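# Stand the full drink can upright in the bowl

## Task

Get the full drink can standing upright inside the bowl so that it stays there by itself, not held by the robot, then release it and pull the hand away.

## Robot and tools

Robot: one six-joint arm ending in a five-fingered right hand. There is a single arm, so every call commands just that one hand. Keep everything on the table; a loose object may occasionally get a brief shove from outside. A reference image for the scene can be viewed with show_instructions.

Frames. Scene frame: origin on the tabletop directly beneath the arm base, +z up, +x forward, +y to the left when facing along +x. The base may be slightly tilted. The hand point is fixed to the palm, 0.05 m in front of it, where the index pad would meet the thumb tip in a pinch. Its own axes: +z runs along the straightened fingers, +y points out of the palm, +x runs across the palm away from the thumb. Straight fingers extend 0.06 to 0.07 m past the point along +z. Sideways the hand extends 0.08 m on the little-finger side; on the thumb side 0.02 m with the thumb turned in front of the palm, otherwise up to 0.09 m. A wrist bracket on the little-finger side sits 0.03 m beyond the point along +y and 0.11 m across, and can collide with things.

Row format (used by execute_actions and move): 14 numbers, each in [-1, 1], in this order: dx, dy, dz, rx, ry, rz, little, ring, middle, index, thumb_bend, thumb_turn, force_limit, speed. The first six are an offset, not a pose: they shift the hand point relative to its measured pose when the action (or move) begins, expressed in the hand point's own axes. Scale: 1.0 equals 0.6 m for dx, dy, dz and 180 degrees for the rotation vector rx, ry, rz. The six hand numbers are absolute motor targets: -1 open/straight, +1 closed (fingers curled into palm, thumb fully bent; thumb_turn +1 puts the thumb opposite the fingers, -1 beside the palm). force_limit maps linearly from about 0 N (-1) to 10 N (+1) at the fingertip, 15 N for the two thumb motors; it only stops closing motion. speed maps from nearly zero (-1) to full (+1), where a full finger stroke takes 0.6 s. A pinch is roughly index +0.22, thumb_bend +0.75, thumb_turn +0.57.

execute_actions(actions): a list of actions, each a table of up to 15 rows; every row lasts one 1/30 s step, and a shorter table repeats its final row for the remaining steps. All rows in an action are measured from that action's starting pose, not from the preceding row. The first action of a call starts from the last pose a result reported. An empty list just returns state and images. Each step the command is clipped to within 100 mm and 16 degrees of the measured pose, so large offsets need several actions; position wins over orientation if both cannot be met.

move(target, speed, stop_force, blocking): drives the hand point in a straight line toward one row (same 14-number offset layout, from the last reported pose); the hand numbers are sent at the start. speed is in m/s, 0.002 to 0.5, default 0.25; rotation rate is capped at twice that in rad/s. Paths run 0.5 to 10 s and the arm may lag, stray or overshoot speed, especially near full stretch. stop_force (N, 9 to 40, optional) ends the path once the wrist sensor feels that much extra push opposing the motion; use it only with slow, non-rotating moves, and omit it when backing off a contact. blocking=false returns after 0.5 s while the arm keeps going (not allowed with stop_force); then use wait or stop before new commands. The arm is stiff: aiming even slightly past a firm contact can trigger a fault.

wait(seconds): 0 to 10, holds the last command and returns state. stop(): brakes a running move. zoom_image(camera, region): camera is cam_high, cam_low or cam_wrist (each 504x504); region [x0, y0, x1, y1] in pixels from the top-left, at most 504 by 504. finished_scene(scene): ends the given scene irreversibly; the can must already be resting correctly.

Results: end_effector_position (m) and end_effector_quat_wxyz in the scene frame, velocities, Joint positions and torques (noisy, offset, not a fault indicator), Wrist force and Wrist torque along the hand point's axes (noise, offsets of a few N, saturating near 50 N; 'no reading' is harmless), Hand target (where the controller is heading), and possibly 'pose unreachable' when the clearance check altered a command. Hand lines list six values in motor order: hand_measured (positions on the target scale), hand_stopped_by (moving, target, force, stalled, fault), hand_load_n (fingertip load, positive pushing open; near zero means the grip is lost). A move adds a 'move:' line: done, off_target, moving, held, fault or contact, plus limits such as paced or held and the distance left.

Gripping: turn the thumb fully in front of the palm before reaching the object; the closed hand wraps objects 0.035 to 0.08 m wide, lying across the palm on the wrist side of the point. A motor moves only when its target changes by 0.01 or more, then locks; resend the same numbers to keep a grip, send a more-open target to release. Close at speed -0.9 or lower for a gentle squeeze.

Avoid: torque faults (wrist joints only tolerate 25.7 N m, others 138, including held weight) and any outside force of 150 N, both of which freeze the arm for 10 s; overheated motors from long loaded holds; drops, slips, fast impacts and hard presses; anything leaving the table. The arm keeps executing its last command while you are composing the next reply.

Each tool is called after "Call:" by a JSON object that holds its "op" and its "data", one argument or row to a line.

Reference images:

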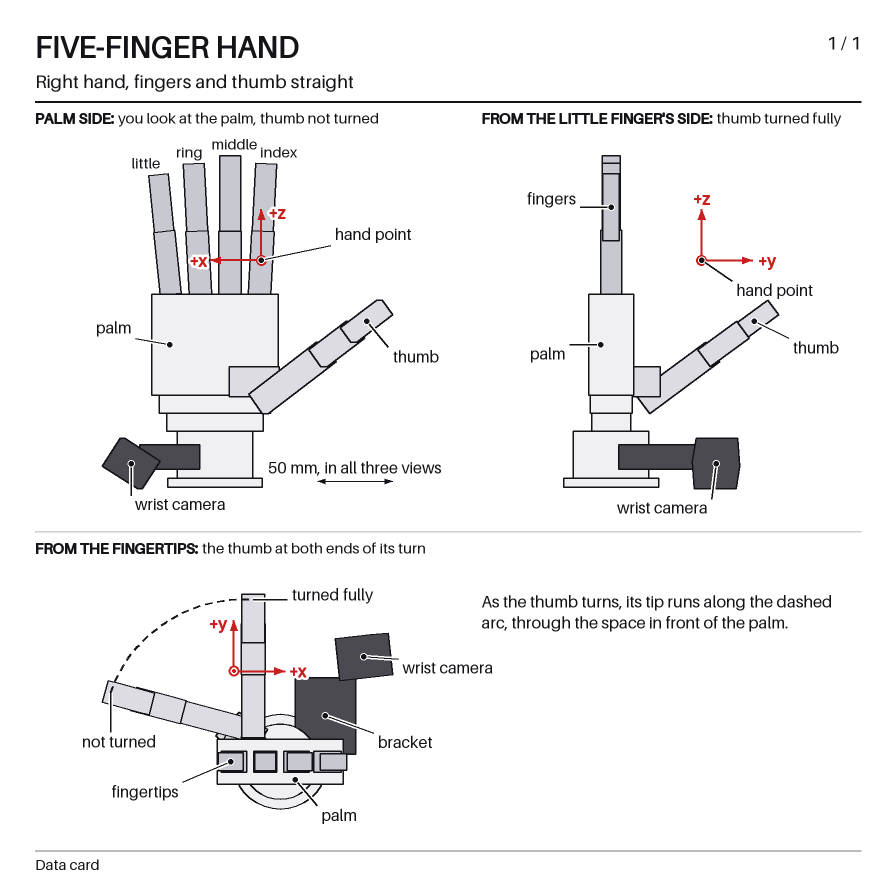

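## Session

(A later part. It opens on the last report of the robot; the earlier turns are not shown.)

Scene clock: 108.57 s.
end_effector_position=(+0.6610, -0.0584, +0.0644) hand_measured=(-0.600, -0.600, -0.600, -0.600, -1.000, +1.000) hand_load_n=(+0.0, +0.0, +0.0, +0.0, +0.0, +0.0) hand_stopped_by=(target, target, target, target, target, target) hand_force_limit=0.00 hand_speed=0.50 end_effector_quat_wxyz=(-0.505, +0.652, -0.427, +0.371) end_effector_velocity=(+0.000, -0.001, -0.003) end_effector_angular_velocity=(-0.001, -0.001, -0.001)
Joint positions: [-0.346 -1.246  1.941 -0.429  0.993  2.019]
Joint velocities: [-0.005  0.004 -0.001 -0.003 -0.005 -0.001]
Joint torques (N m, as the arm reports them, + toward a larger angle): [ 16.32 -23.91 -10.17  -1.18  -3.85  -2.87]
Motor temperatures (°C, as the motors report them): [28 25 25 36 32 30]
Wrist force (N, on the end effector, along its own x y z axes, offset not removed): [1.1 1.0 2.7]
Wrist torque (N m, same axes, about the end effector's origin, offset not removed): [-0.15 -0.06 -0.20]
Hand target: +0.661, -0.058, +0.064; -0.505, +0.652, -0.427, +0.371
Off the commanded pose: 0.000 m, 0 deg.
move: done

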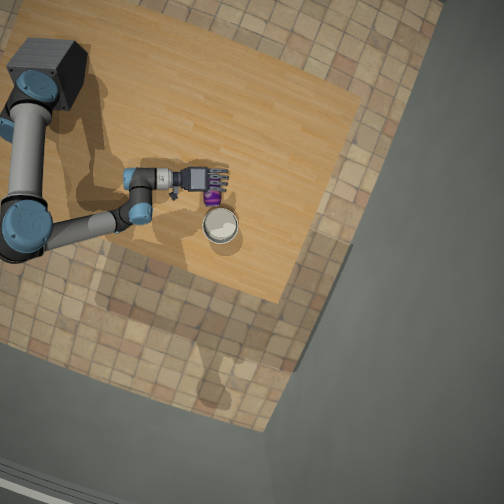

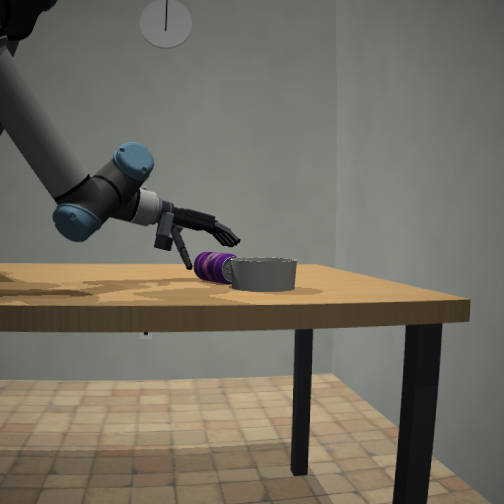

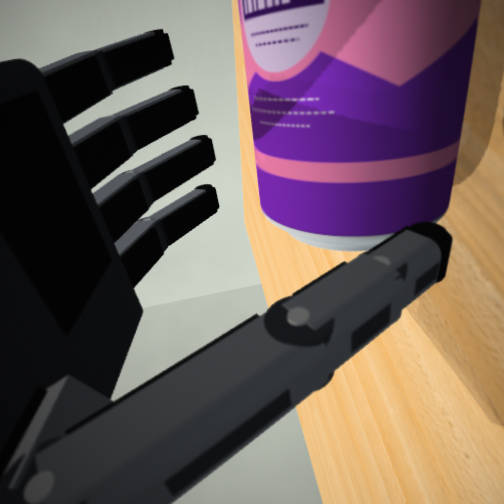

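Call:
{"op": "move", "data": {
  "target": [0.07,0.03,0.0,0,0,0,-0.6,-0.6,-0.6,-0.6,-1,1,0,0.5],
  "speed": 0.1,
  "stop_force": 12
}}

Scene clock: 116.10 s.
end_effector_position=(+0.6729, -0.0995, +0.0491) hand_measured=(-0.600, -0.600, -0.600, -0.600, -1.000, +1.000) hand_load_n=(+0.0, +0.0, +0.0, +0.0, +0.0, +0.0) hand_stopped_by=(target, target, target, target, target, target) hand_force_limit=0.00 hand_speed=0.50 end_effector_quat_wxyz=(-0.505, +0.652, -0.427, +0.371) end_effector_velocity=(+0.001, -0.001, -0.002) end_effector_angular_velocity=(+0.001, +0.001, +0.002)
Joint positions: [-0.412 -1.244  1.863 -0.34   0.929  1.998]
Joint velocities: [-0.004  0.003 -0.006  0.006 -0.004 -0.002]
Joint torques (N m, as the arm reports them, + toward a larger angle): [ 15.21 -27.43  -9.98   3.22  -3.96  -2.46]
Motor temperatures (°C, as the motors report them): [28 25 25 36 32 30]
Wrist force (N, on the end effector, along its own x y z axes, offset not removed): [0.8 1.4 0.5]
Wrist torque (N m, same axes, about the end effector's origin, offset not removed): [0.10 -0.04 -0.13]
Hand target: +0.673, -0.100, +0.049; -0.505, +0.652, -0.427, +0.371
Off the commanded pose: 0.000 m, 0 deg.
move: done

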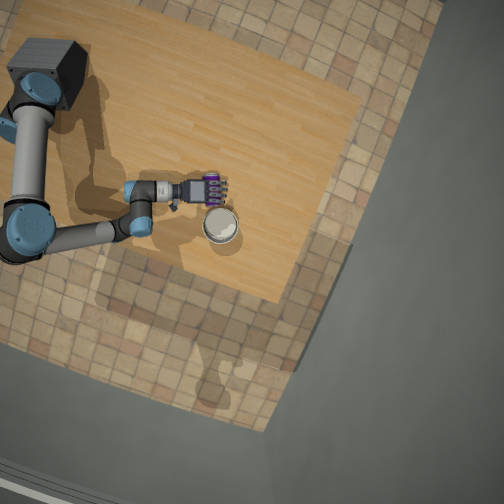

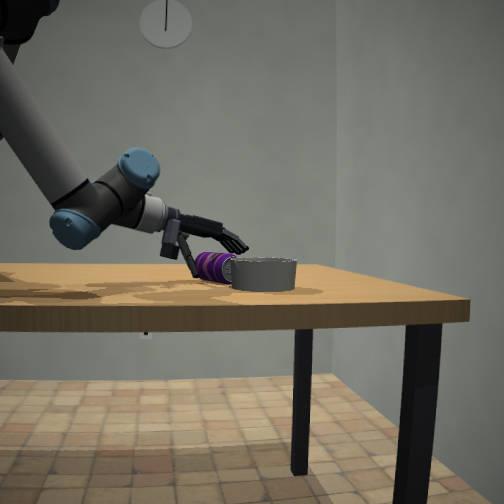

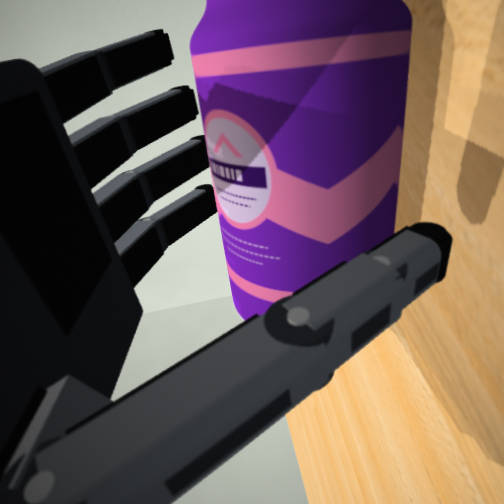

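Looks good. Close.

Call:
{"op": "execute_actions", "data": {
  "actions": [
    [[0,0,0,0,0,0,1,1,1,1,1,1,0.6,0]],
    [[0,0,0,0,0,0,1,1,1,1,1,1,0.6,0]],
    [[0,0,0,0,0,0,1,1,1,1,1,1,0.6,0]]
  ]
}}

Scene clock: 119.50 s.
end_effector_position=(+0.6729, -0.0995, +0.0491) hand_measured=(-0.054, -0.128, -0.164, -0.140, -0.750, +1.000) hand_load_n=(+9.0, +7.0, +1.0, +10.5, +21.5, +6.5) hand_stopped_by=(force, force, force, force, force, target) hand_force_limit=0.60 hand_speed=0.00 end_effector_quat_wxyz=(-0.505, +0.652, -0.427, +0.371) end_effector_velocity=(+0.000, -0.000, +0.000) end_effector_angular_velocity=(-0.000, -0.001, -0.000)
Joint positions: [-0.412 -1.244  1.862 -0.34   0.929  1.998]
Joint velocities: [ 0.001 -0.    -0.    -0.001  0.     0.   ]
Joint torques (N m, as the arm reports them, + toward a larger angle): [ 26.88 -34.41   3.19   0.42   0.82   0.42]
Motor temperatures (°C, as the motors report them): [28 25 25 36 32 30]
Wrist force (N, on the end effector, along its own x y z axes, offset not removed): [4.9 -12.1 -1.0]
Wrist torque (N m, same axes, about the end effector's origin, offset not removed): [-0.15 -0.17 -0.23]
Hand target: +0.673, -0.100, +0.049; -0.505, +0.652, -0.427, +0.371
Off the commanded pose: 0.000 m, 0 deg.

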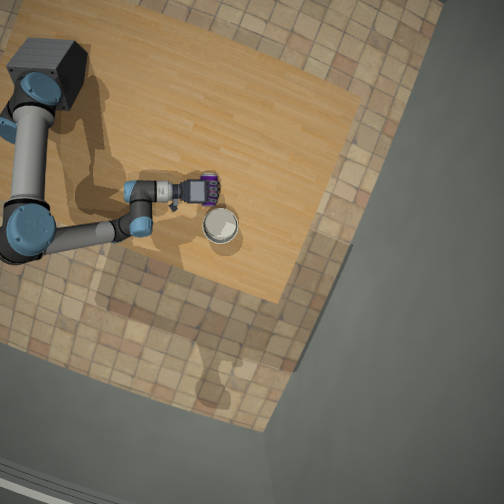

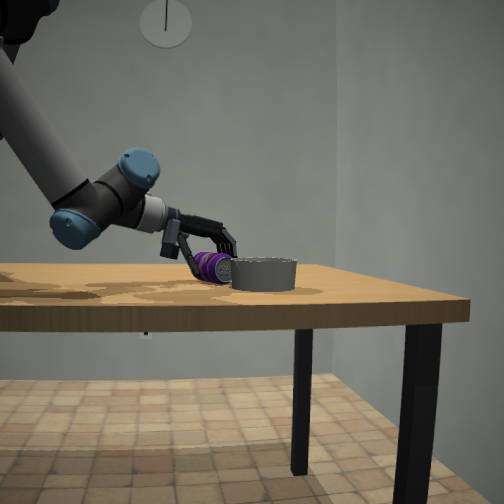

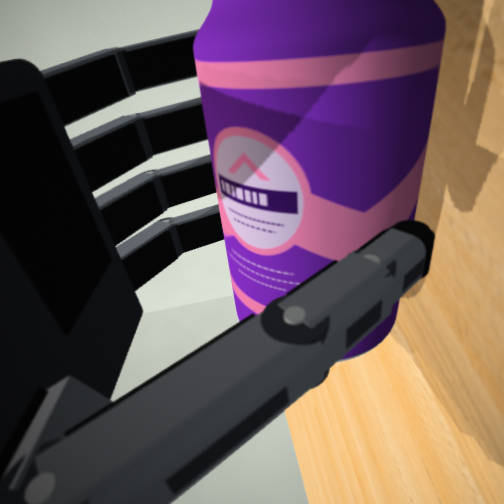

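Lift.

Call:
{"op": "move", "data": {
  "target": [0,-0.35,0,0,0,0,1,1,1,1,1,1,0.6,0],
  "speed": 0.15
}}

Scene clock: 130.37 s.
end_effector_position=(+0.7109, -0.0734, +0.2534) hand_measured=(-0.054, -0.128, -0.164, -0.140, -0.752, +1.000) hand_load_n=(+6.5, +5.5, +0.0, +9.5, +23.0, +7.5) hand_stopped_by=(force, force, force, force, force, target) hand_force_limit=0.60 hand_speed=0.00 end_effector_quat_wxyz=(-0.505, +0.652, -0.427, +0.371) end_effector_velocity=(+0.001, +0.000, +0.003) end_effector_angular_velocity=(-0.001, +0.001, +0.000)
Joint positions: [-0.02  -1.388  1.717 -0.099  1.309  2.106]
Joint velocities: [ 0.007  0.    -0.006  0.006  0.008  0.001]
Joint torques (N m, as the arm reports them, + toward a larger angle): [ 32.65 -23.95 -20.3    1.91   0.15   2.54]
Motor temperatures (°C, as the motors report them): [28 25 25 36 32 30]
Wrist force (N, on the end effector, along its own x y z axes, offset not removed): [3.8 1.2 2.5]
Wrist torque (N m, same axes, about the end effector's origin, offset not removed): [-0.63 -0.71 0.22]
Hand target: +0.711, -0.073, +0.254; -0.505, +0.652, -0.427, +0.371
Off the commanded pose: 0.001 m, 0 deg.
move: done

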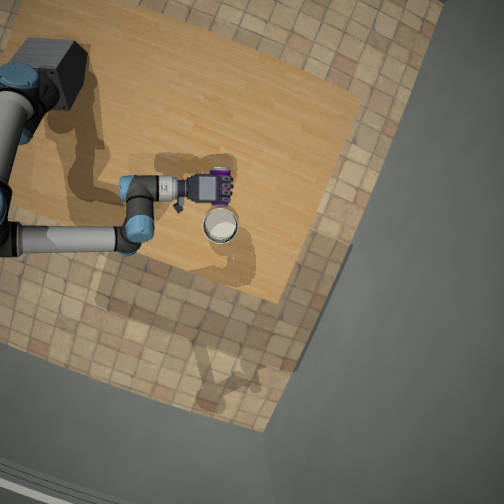

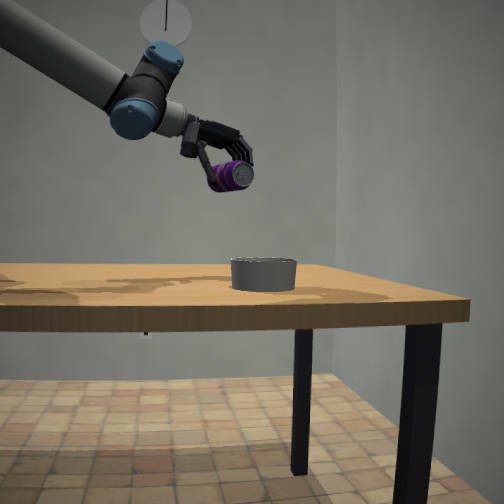

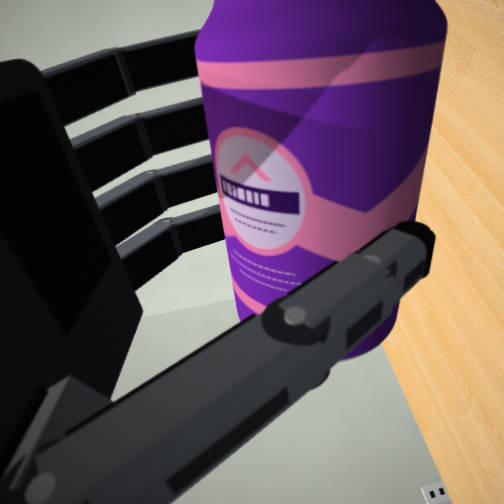

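Call:
{"op": "move", "data": {
  "target": [0,-0.05,0,0,0.104,-0.472,1,1,1,1,1,1,0.6,0],
  "speed": 0.15
}}

Scene clock: 140.67 s.
end_effector_position=(+0.7162, -0.0697, +0.2827) hand_measured=(-0.054, -0.128, -0.164, -0.140, -0.752, +1.000) hand_load_n=(+6.5, +5.5, +0.5, +10.5, +22.5, +9.0) hand_stopped_by=(force, force, force, force, force, target) hand_force_limit=0.60 hand_speed=0.00 end_effector_quat_wxyz=(-0.055, +0.705, +0.054, +0.705) end_effector_velocity=(+0.000, +0.001, +0.000) end_effector_angular_velocity=(-0.013, -0.006, +0.001)
Joint positions: [ 0.073 -1.306  2.026 -0.794  1.351  0.693]
Joint velocities: [-0.002  0.002  0.002 -0.006 -0.005 -0.013]
Joint torques (N m, as the arm reports them, + toward a larger angle): [ 16.17 -18.32  -1.96  -3.2   -4.54  -3.02]
Motor temperatures (°C, as the motors report them): [28 25 25 36 32 30]
Wrist force (N, on the end effector, along its own x y z axes, offset not removed): [-0.1 1.8 2.9]
Wrist torque (N m, same axes, about the end effector's origin, offset not removed): [-0.08 -0.64 0.27]
Hand target: +0.716, -0.070, +0.283; -0.054, +0.705, +0.054, +0.705
Off the commanded pose: 0.000 m, 0 deg.
move: done

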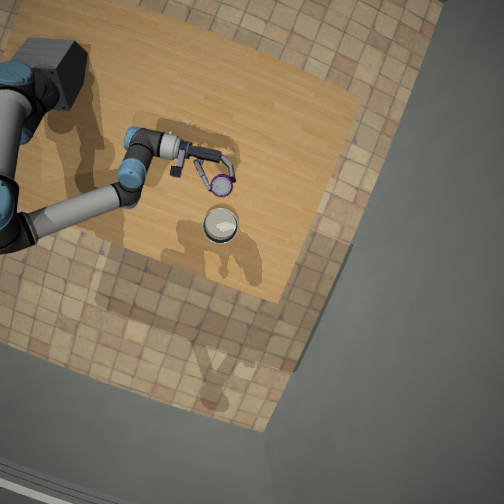

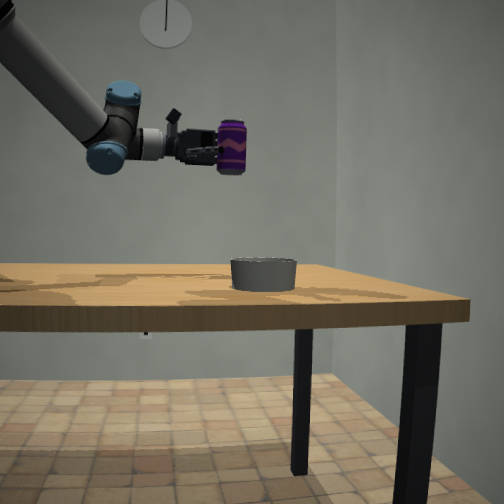

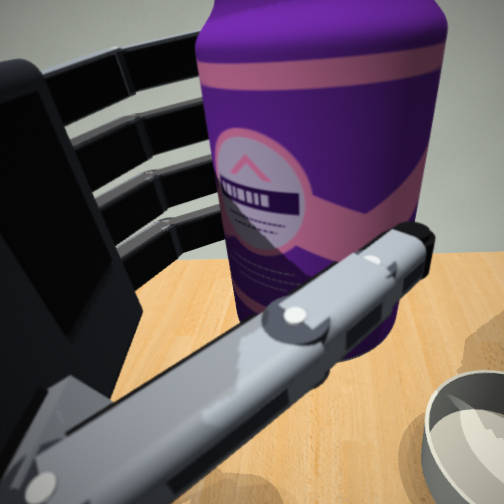

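Call:
{"op": "move", "data": {
  "target": [-0.22,0.197,0.02,0,0,0,1,1,1,1,1,1,0.6,0],
  "speed": 0.15
}}

Scene clock: 148.67 s.
end_effector_position=(+0.7462, -0.1842, +0.1509) hand_measured=(-0.054, -0.128, -0.164, -0.140, -0.752, +1.000) hand_load_n=(+6.5, +5.5, +0.5, +10.5, +22.5, +9.0) hand_stopped_by=(force, force, force, force, force, target) hand_force_limit=0.60 hand_speed=0.00 end_effector_quat_wxyz=(-0.055, +0.705, +0.053, +0.705) end_effector_velocity=(+0.001, -0.002, -0.002) end_effector_angular_velocity=(-0.000, -0.000, -0.000)
Joint positions: [-0.297 -1.263  1.932 -0.756  0.983  0.726]
Joint velocities: [-0.004  0.002 -0.004  0.001 -0.005  0.   ]
Joint torques (N m, as the arm reports them, + toward a larger angle): [ 15.82 -24.81 -13.83   1.64  -4.13   2.25]
Motor temperatures (°C, as the motors report them): [28 25 25 36 32 30]
Wrist force (N, on the end effector, along its own x y z axes, offset not removed): [-0.8 -0.4 0.1]
Wrist torque (N m, same axes, about the end effector's origin, offset not removed): [-0.47 -0.23 0.25]
Hand target: +0.746, -0.184, +0.151; -0.055, +0.705, +0.053, +0.705
Off the commanded pose: 0.000 m, 0 deg.
move: done

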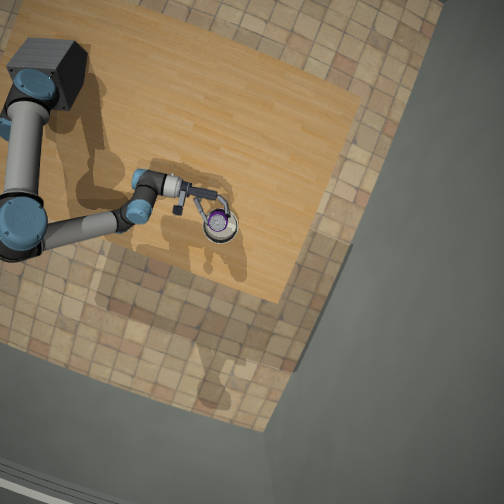

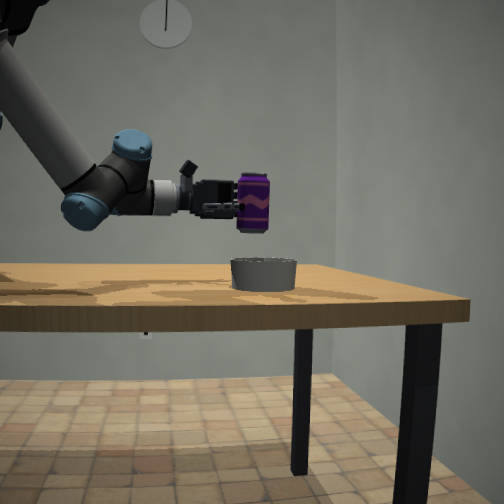

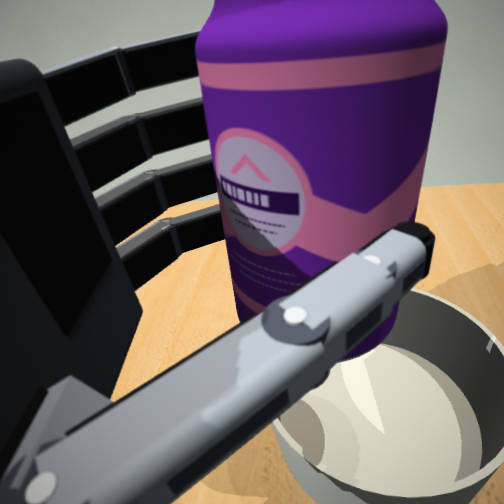

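Call:
{"op": "move", "data": {
  "target": [-0.09,0.035,0.02,0,0,0,1,1,1,1,1,1,0.6,0],
  "speed": 0.08,
  "stop_force": 10
}}

Scene clock: 152.40 s.
end_effector_position=(+0.7612, -0.2029, +0.0971) hand_measured=(-0.054, -0.128, -0.164, -0.140, -0.752, +1.000) hand_load_n=(+6.5, +5.5, +0.5, +10.5, +22.5, +9.0) hand_stopped_by=(force, force, force, force, force, target) hand_force_limit=0.60 hand_speed=0.00 end_effector_quat_wxyz=(-0.055, +0.705, +0.053, +0.705) end_effector_velocity=(+0.001, -0.001, -0.002) end_effector_angular_velocity=(-0.000, -0.000, -0.001)
Joint positions: [-0.376 -1.175  1.856 -0.774  0.904  0.735]
Joint velocities: [-0.003  0.003 -0.004 -0.    -0.003  0.   ]
Joint torques (N m, as the arm reports them, + toward a larger angle): [ 18.59 -28.63 -13.3   -2.24  -4.43   2.  ]
Motor temperatures (°C, as the motors report them): [28 25 25 36 32 30]
Wrist force (N, on the end effector, along its own x y z axes, offset not removed): [-4.9 -3.1 0.9]
Wrist torque (N m, same axes, about the end effector's origin, offset not removed): [-0.57 0.27 -0.13]
Hand target: +0.761, -0.203, +0.097; -0.055, +0.705, +0.053, +0.705
Off the commanded pose: 0.000 m, 0 deg.
move: done

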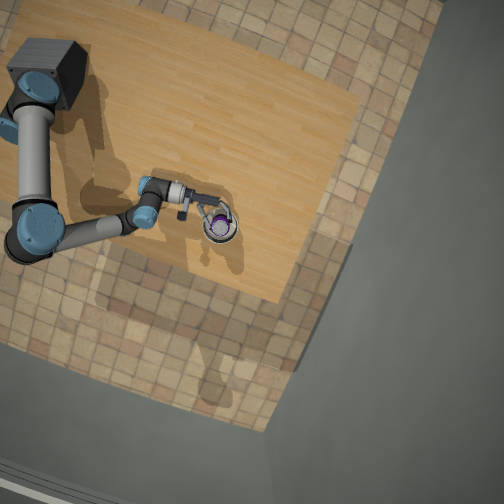

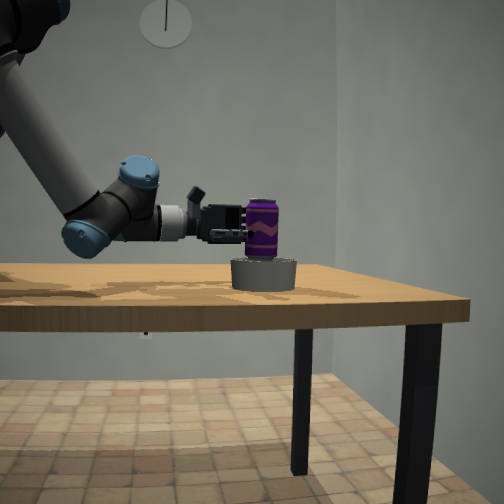

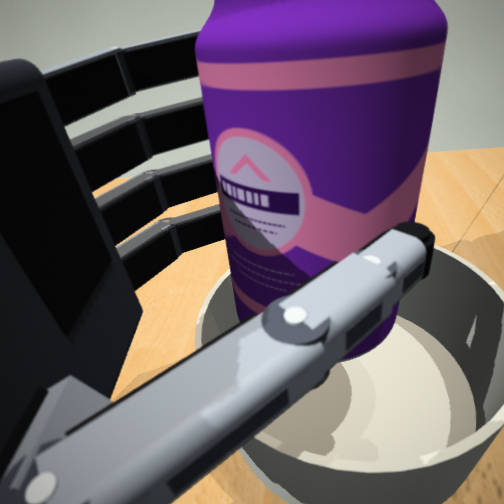

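Call:
{"op": "execute_actions", "data": {
  "actions": [
    [[-0.015,0,0,0,0,0,1,1,1,1,1,1,0.6,0]],
    [[-0.015,0,0,0,0,0,-0.35,-0.4,-0.45,-0.45,-0.9,1,0.6,-0.6]],
    [[-0.015,0,0,0,0,0,-0.35,-0.4,-0.45,-0.45,-0.9,1,0.6,-0.6]],
    [[-0.015,0,0,0,0,0,-1,-1,-1,-1,-1,1,0.6,0.5]],
    [[-0.015,0,0,0,0,0,-1,-1,-1,-1,-1,1,0.6,0.5]]
  ]
}}

Scene clock: 157.83 s.
end_effector_position=(+0.7611, -0.2028, +0.0534) hand_measured=(-1.000, -1.000, -1.000, -1.000, -1.000, +1.000) hand_load_n=(+0.0, +0.0, +0.0, +0.0, +0.0, +0.0) hand_stopped_by=(target, target, target, target, target, target) hand_force_limit=0.60 hand_speed=0.50 end_effector_quat_wxyz=(-0.055, +0.705, +0.053, +0.705) end_effector_velocity=(+0.000, +0.000, -0.002) end_effector_angular_velocity=(+0.001, +0.000, +0.001)
Joint positions: [-0.427 -1.102  1.831 -0.825  0.853  0.741]
Joint velocities: [-0.002  0.003 -0.002 -0.001 -0.002  0.   ]
Joint torques (N m, as the arm reports them, + toward a larger angle): [ 17.48 -27.16 -10.97  -1.47  -3.43   2.57]
Motor temperatures (°C, as the motors report them): [28 25 25 36 32 30]
Wrist force (N, on the end effector, along its own x y z axes, offset not removed): [0.2 -0.9 1.2]
Wrist torque (N m, same axes, about the end effector's origin, offset not removed): [-0.19 0.28 -0.18]
Hand target: +0.761, -0.203, +0.053; -0.055, +0.705, +0.053, +0.705
Off the commanded pose: 0.000 m, 0 deg.

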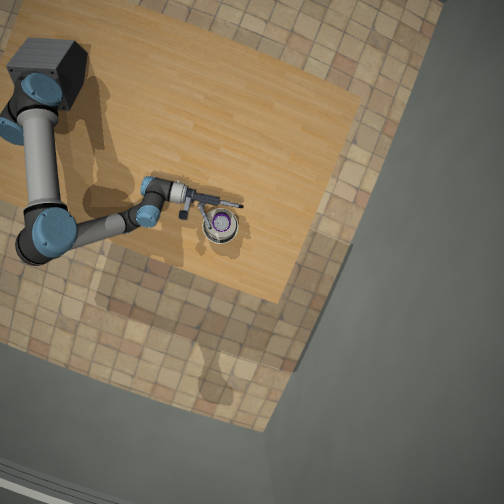

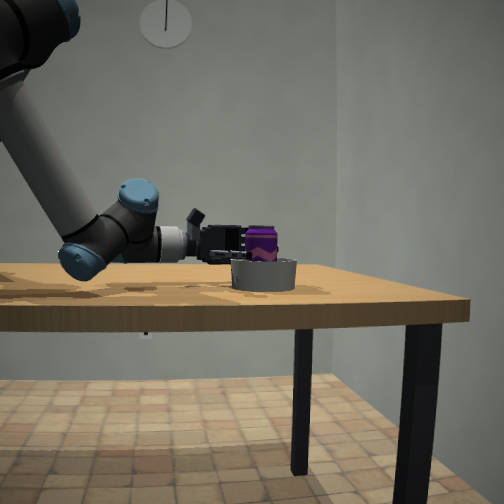

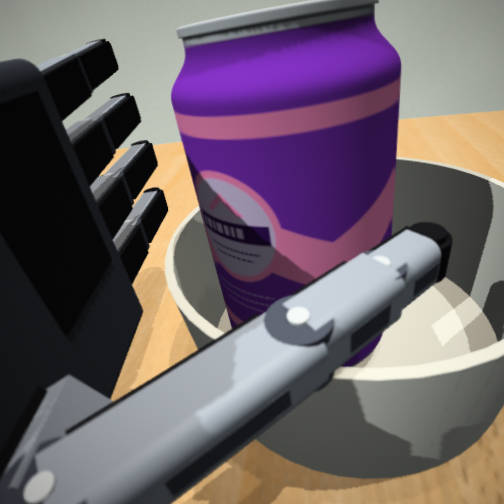

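The can is standing in the bowl, and the arm drifted lower than I intended. I'll lift straight up and away.

Call:
{"op": "move", "data": {
  "target": [0.3,-0.1,-0.1,0,0,0,-1,-1,-1,-1,-1,1,0.6,0.5]
}}

Scene clock: 161.30 s.
end_effector_position=(+0.6927, -0.1531, +0.2331) hand_measured=(-1.000, -1.000, -1.000, -1.000, -1.000, +1.000) hand_load_n=(+0.0, +0.0, +0.0, +0.0, +0.0, +0.0) hand_stopped_by=(target, target, target, target, target, target) hand_force_limit=0.60 hand_speed=0.50 end_effector_quat_wxyz=(-0.055, +0.705, +0.053, +0.705) end_effector_velocity=(-0.001, -0.001, +0.003) end_effector_angular_velocity=(-0.001, -0.001, -0.002)
Joint positions: [-0.171 -1.435  2.099 -0.745  1.108  0.714]
Joint velocities: [ 0.004 -0.006  0.002  0.003  0.005 -0.001]
Joint torques (N m, as the arm reports them, + toward a larger angle): [ 27.77 -34.25   2.15   1.82   1.5   -2.82]
Motor temperatures (°C, as the motors report them): [28 25 25 36 32 30]
Wrist force (N, on the end effector, along its own x y z axes, offset not removed): [-3.2 2.0 0.7]
Wrist torque (N m, same axes, about the end effector's origin, offset not removed): [0.36 0.50 -0.16]
Hand target: +0.693, -0.153, +0.233; -0.055, +0.705, +0.053, +0.705
Off the commanded pose: 0.001 m, 0 deg.
move: done

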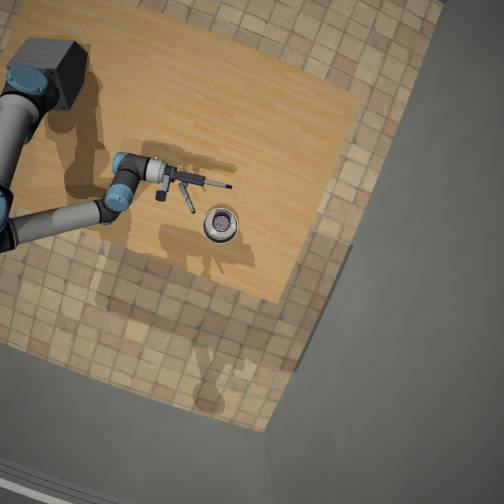

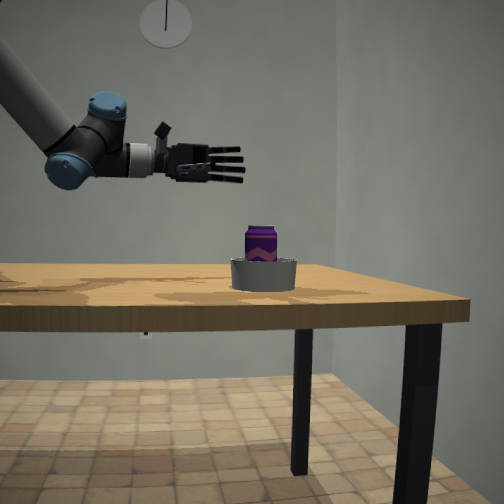

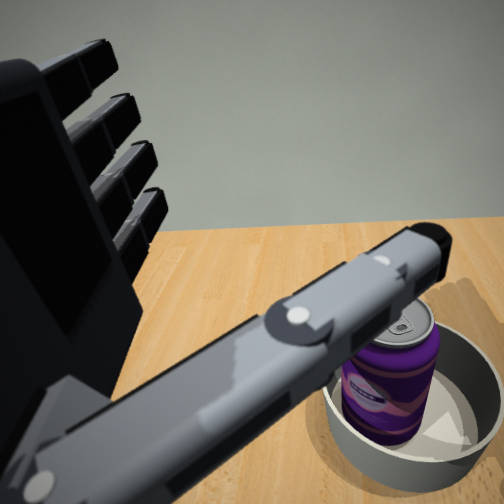

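Call:
{"op": "finished_scene", "data": {
  "scene": 1
}}

The scene is finished: the task was done.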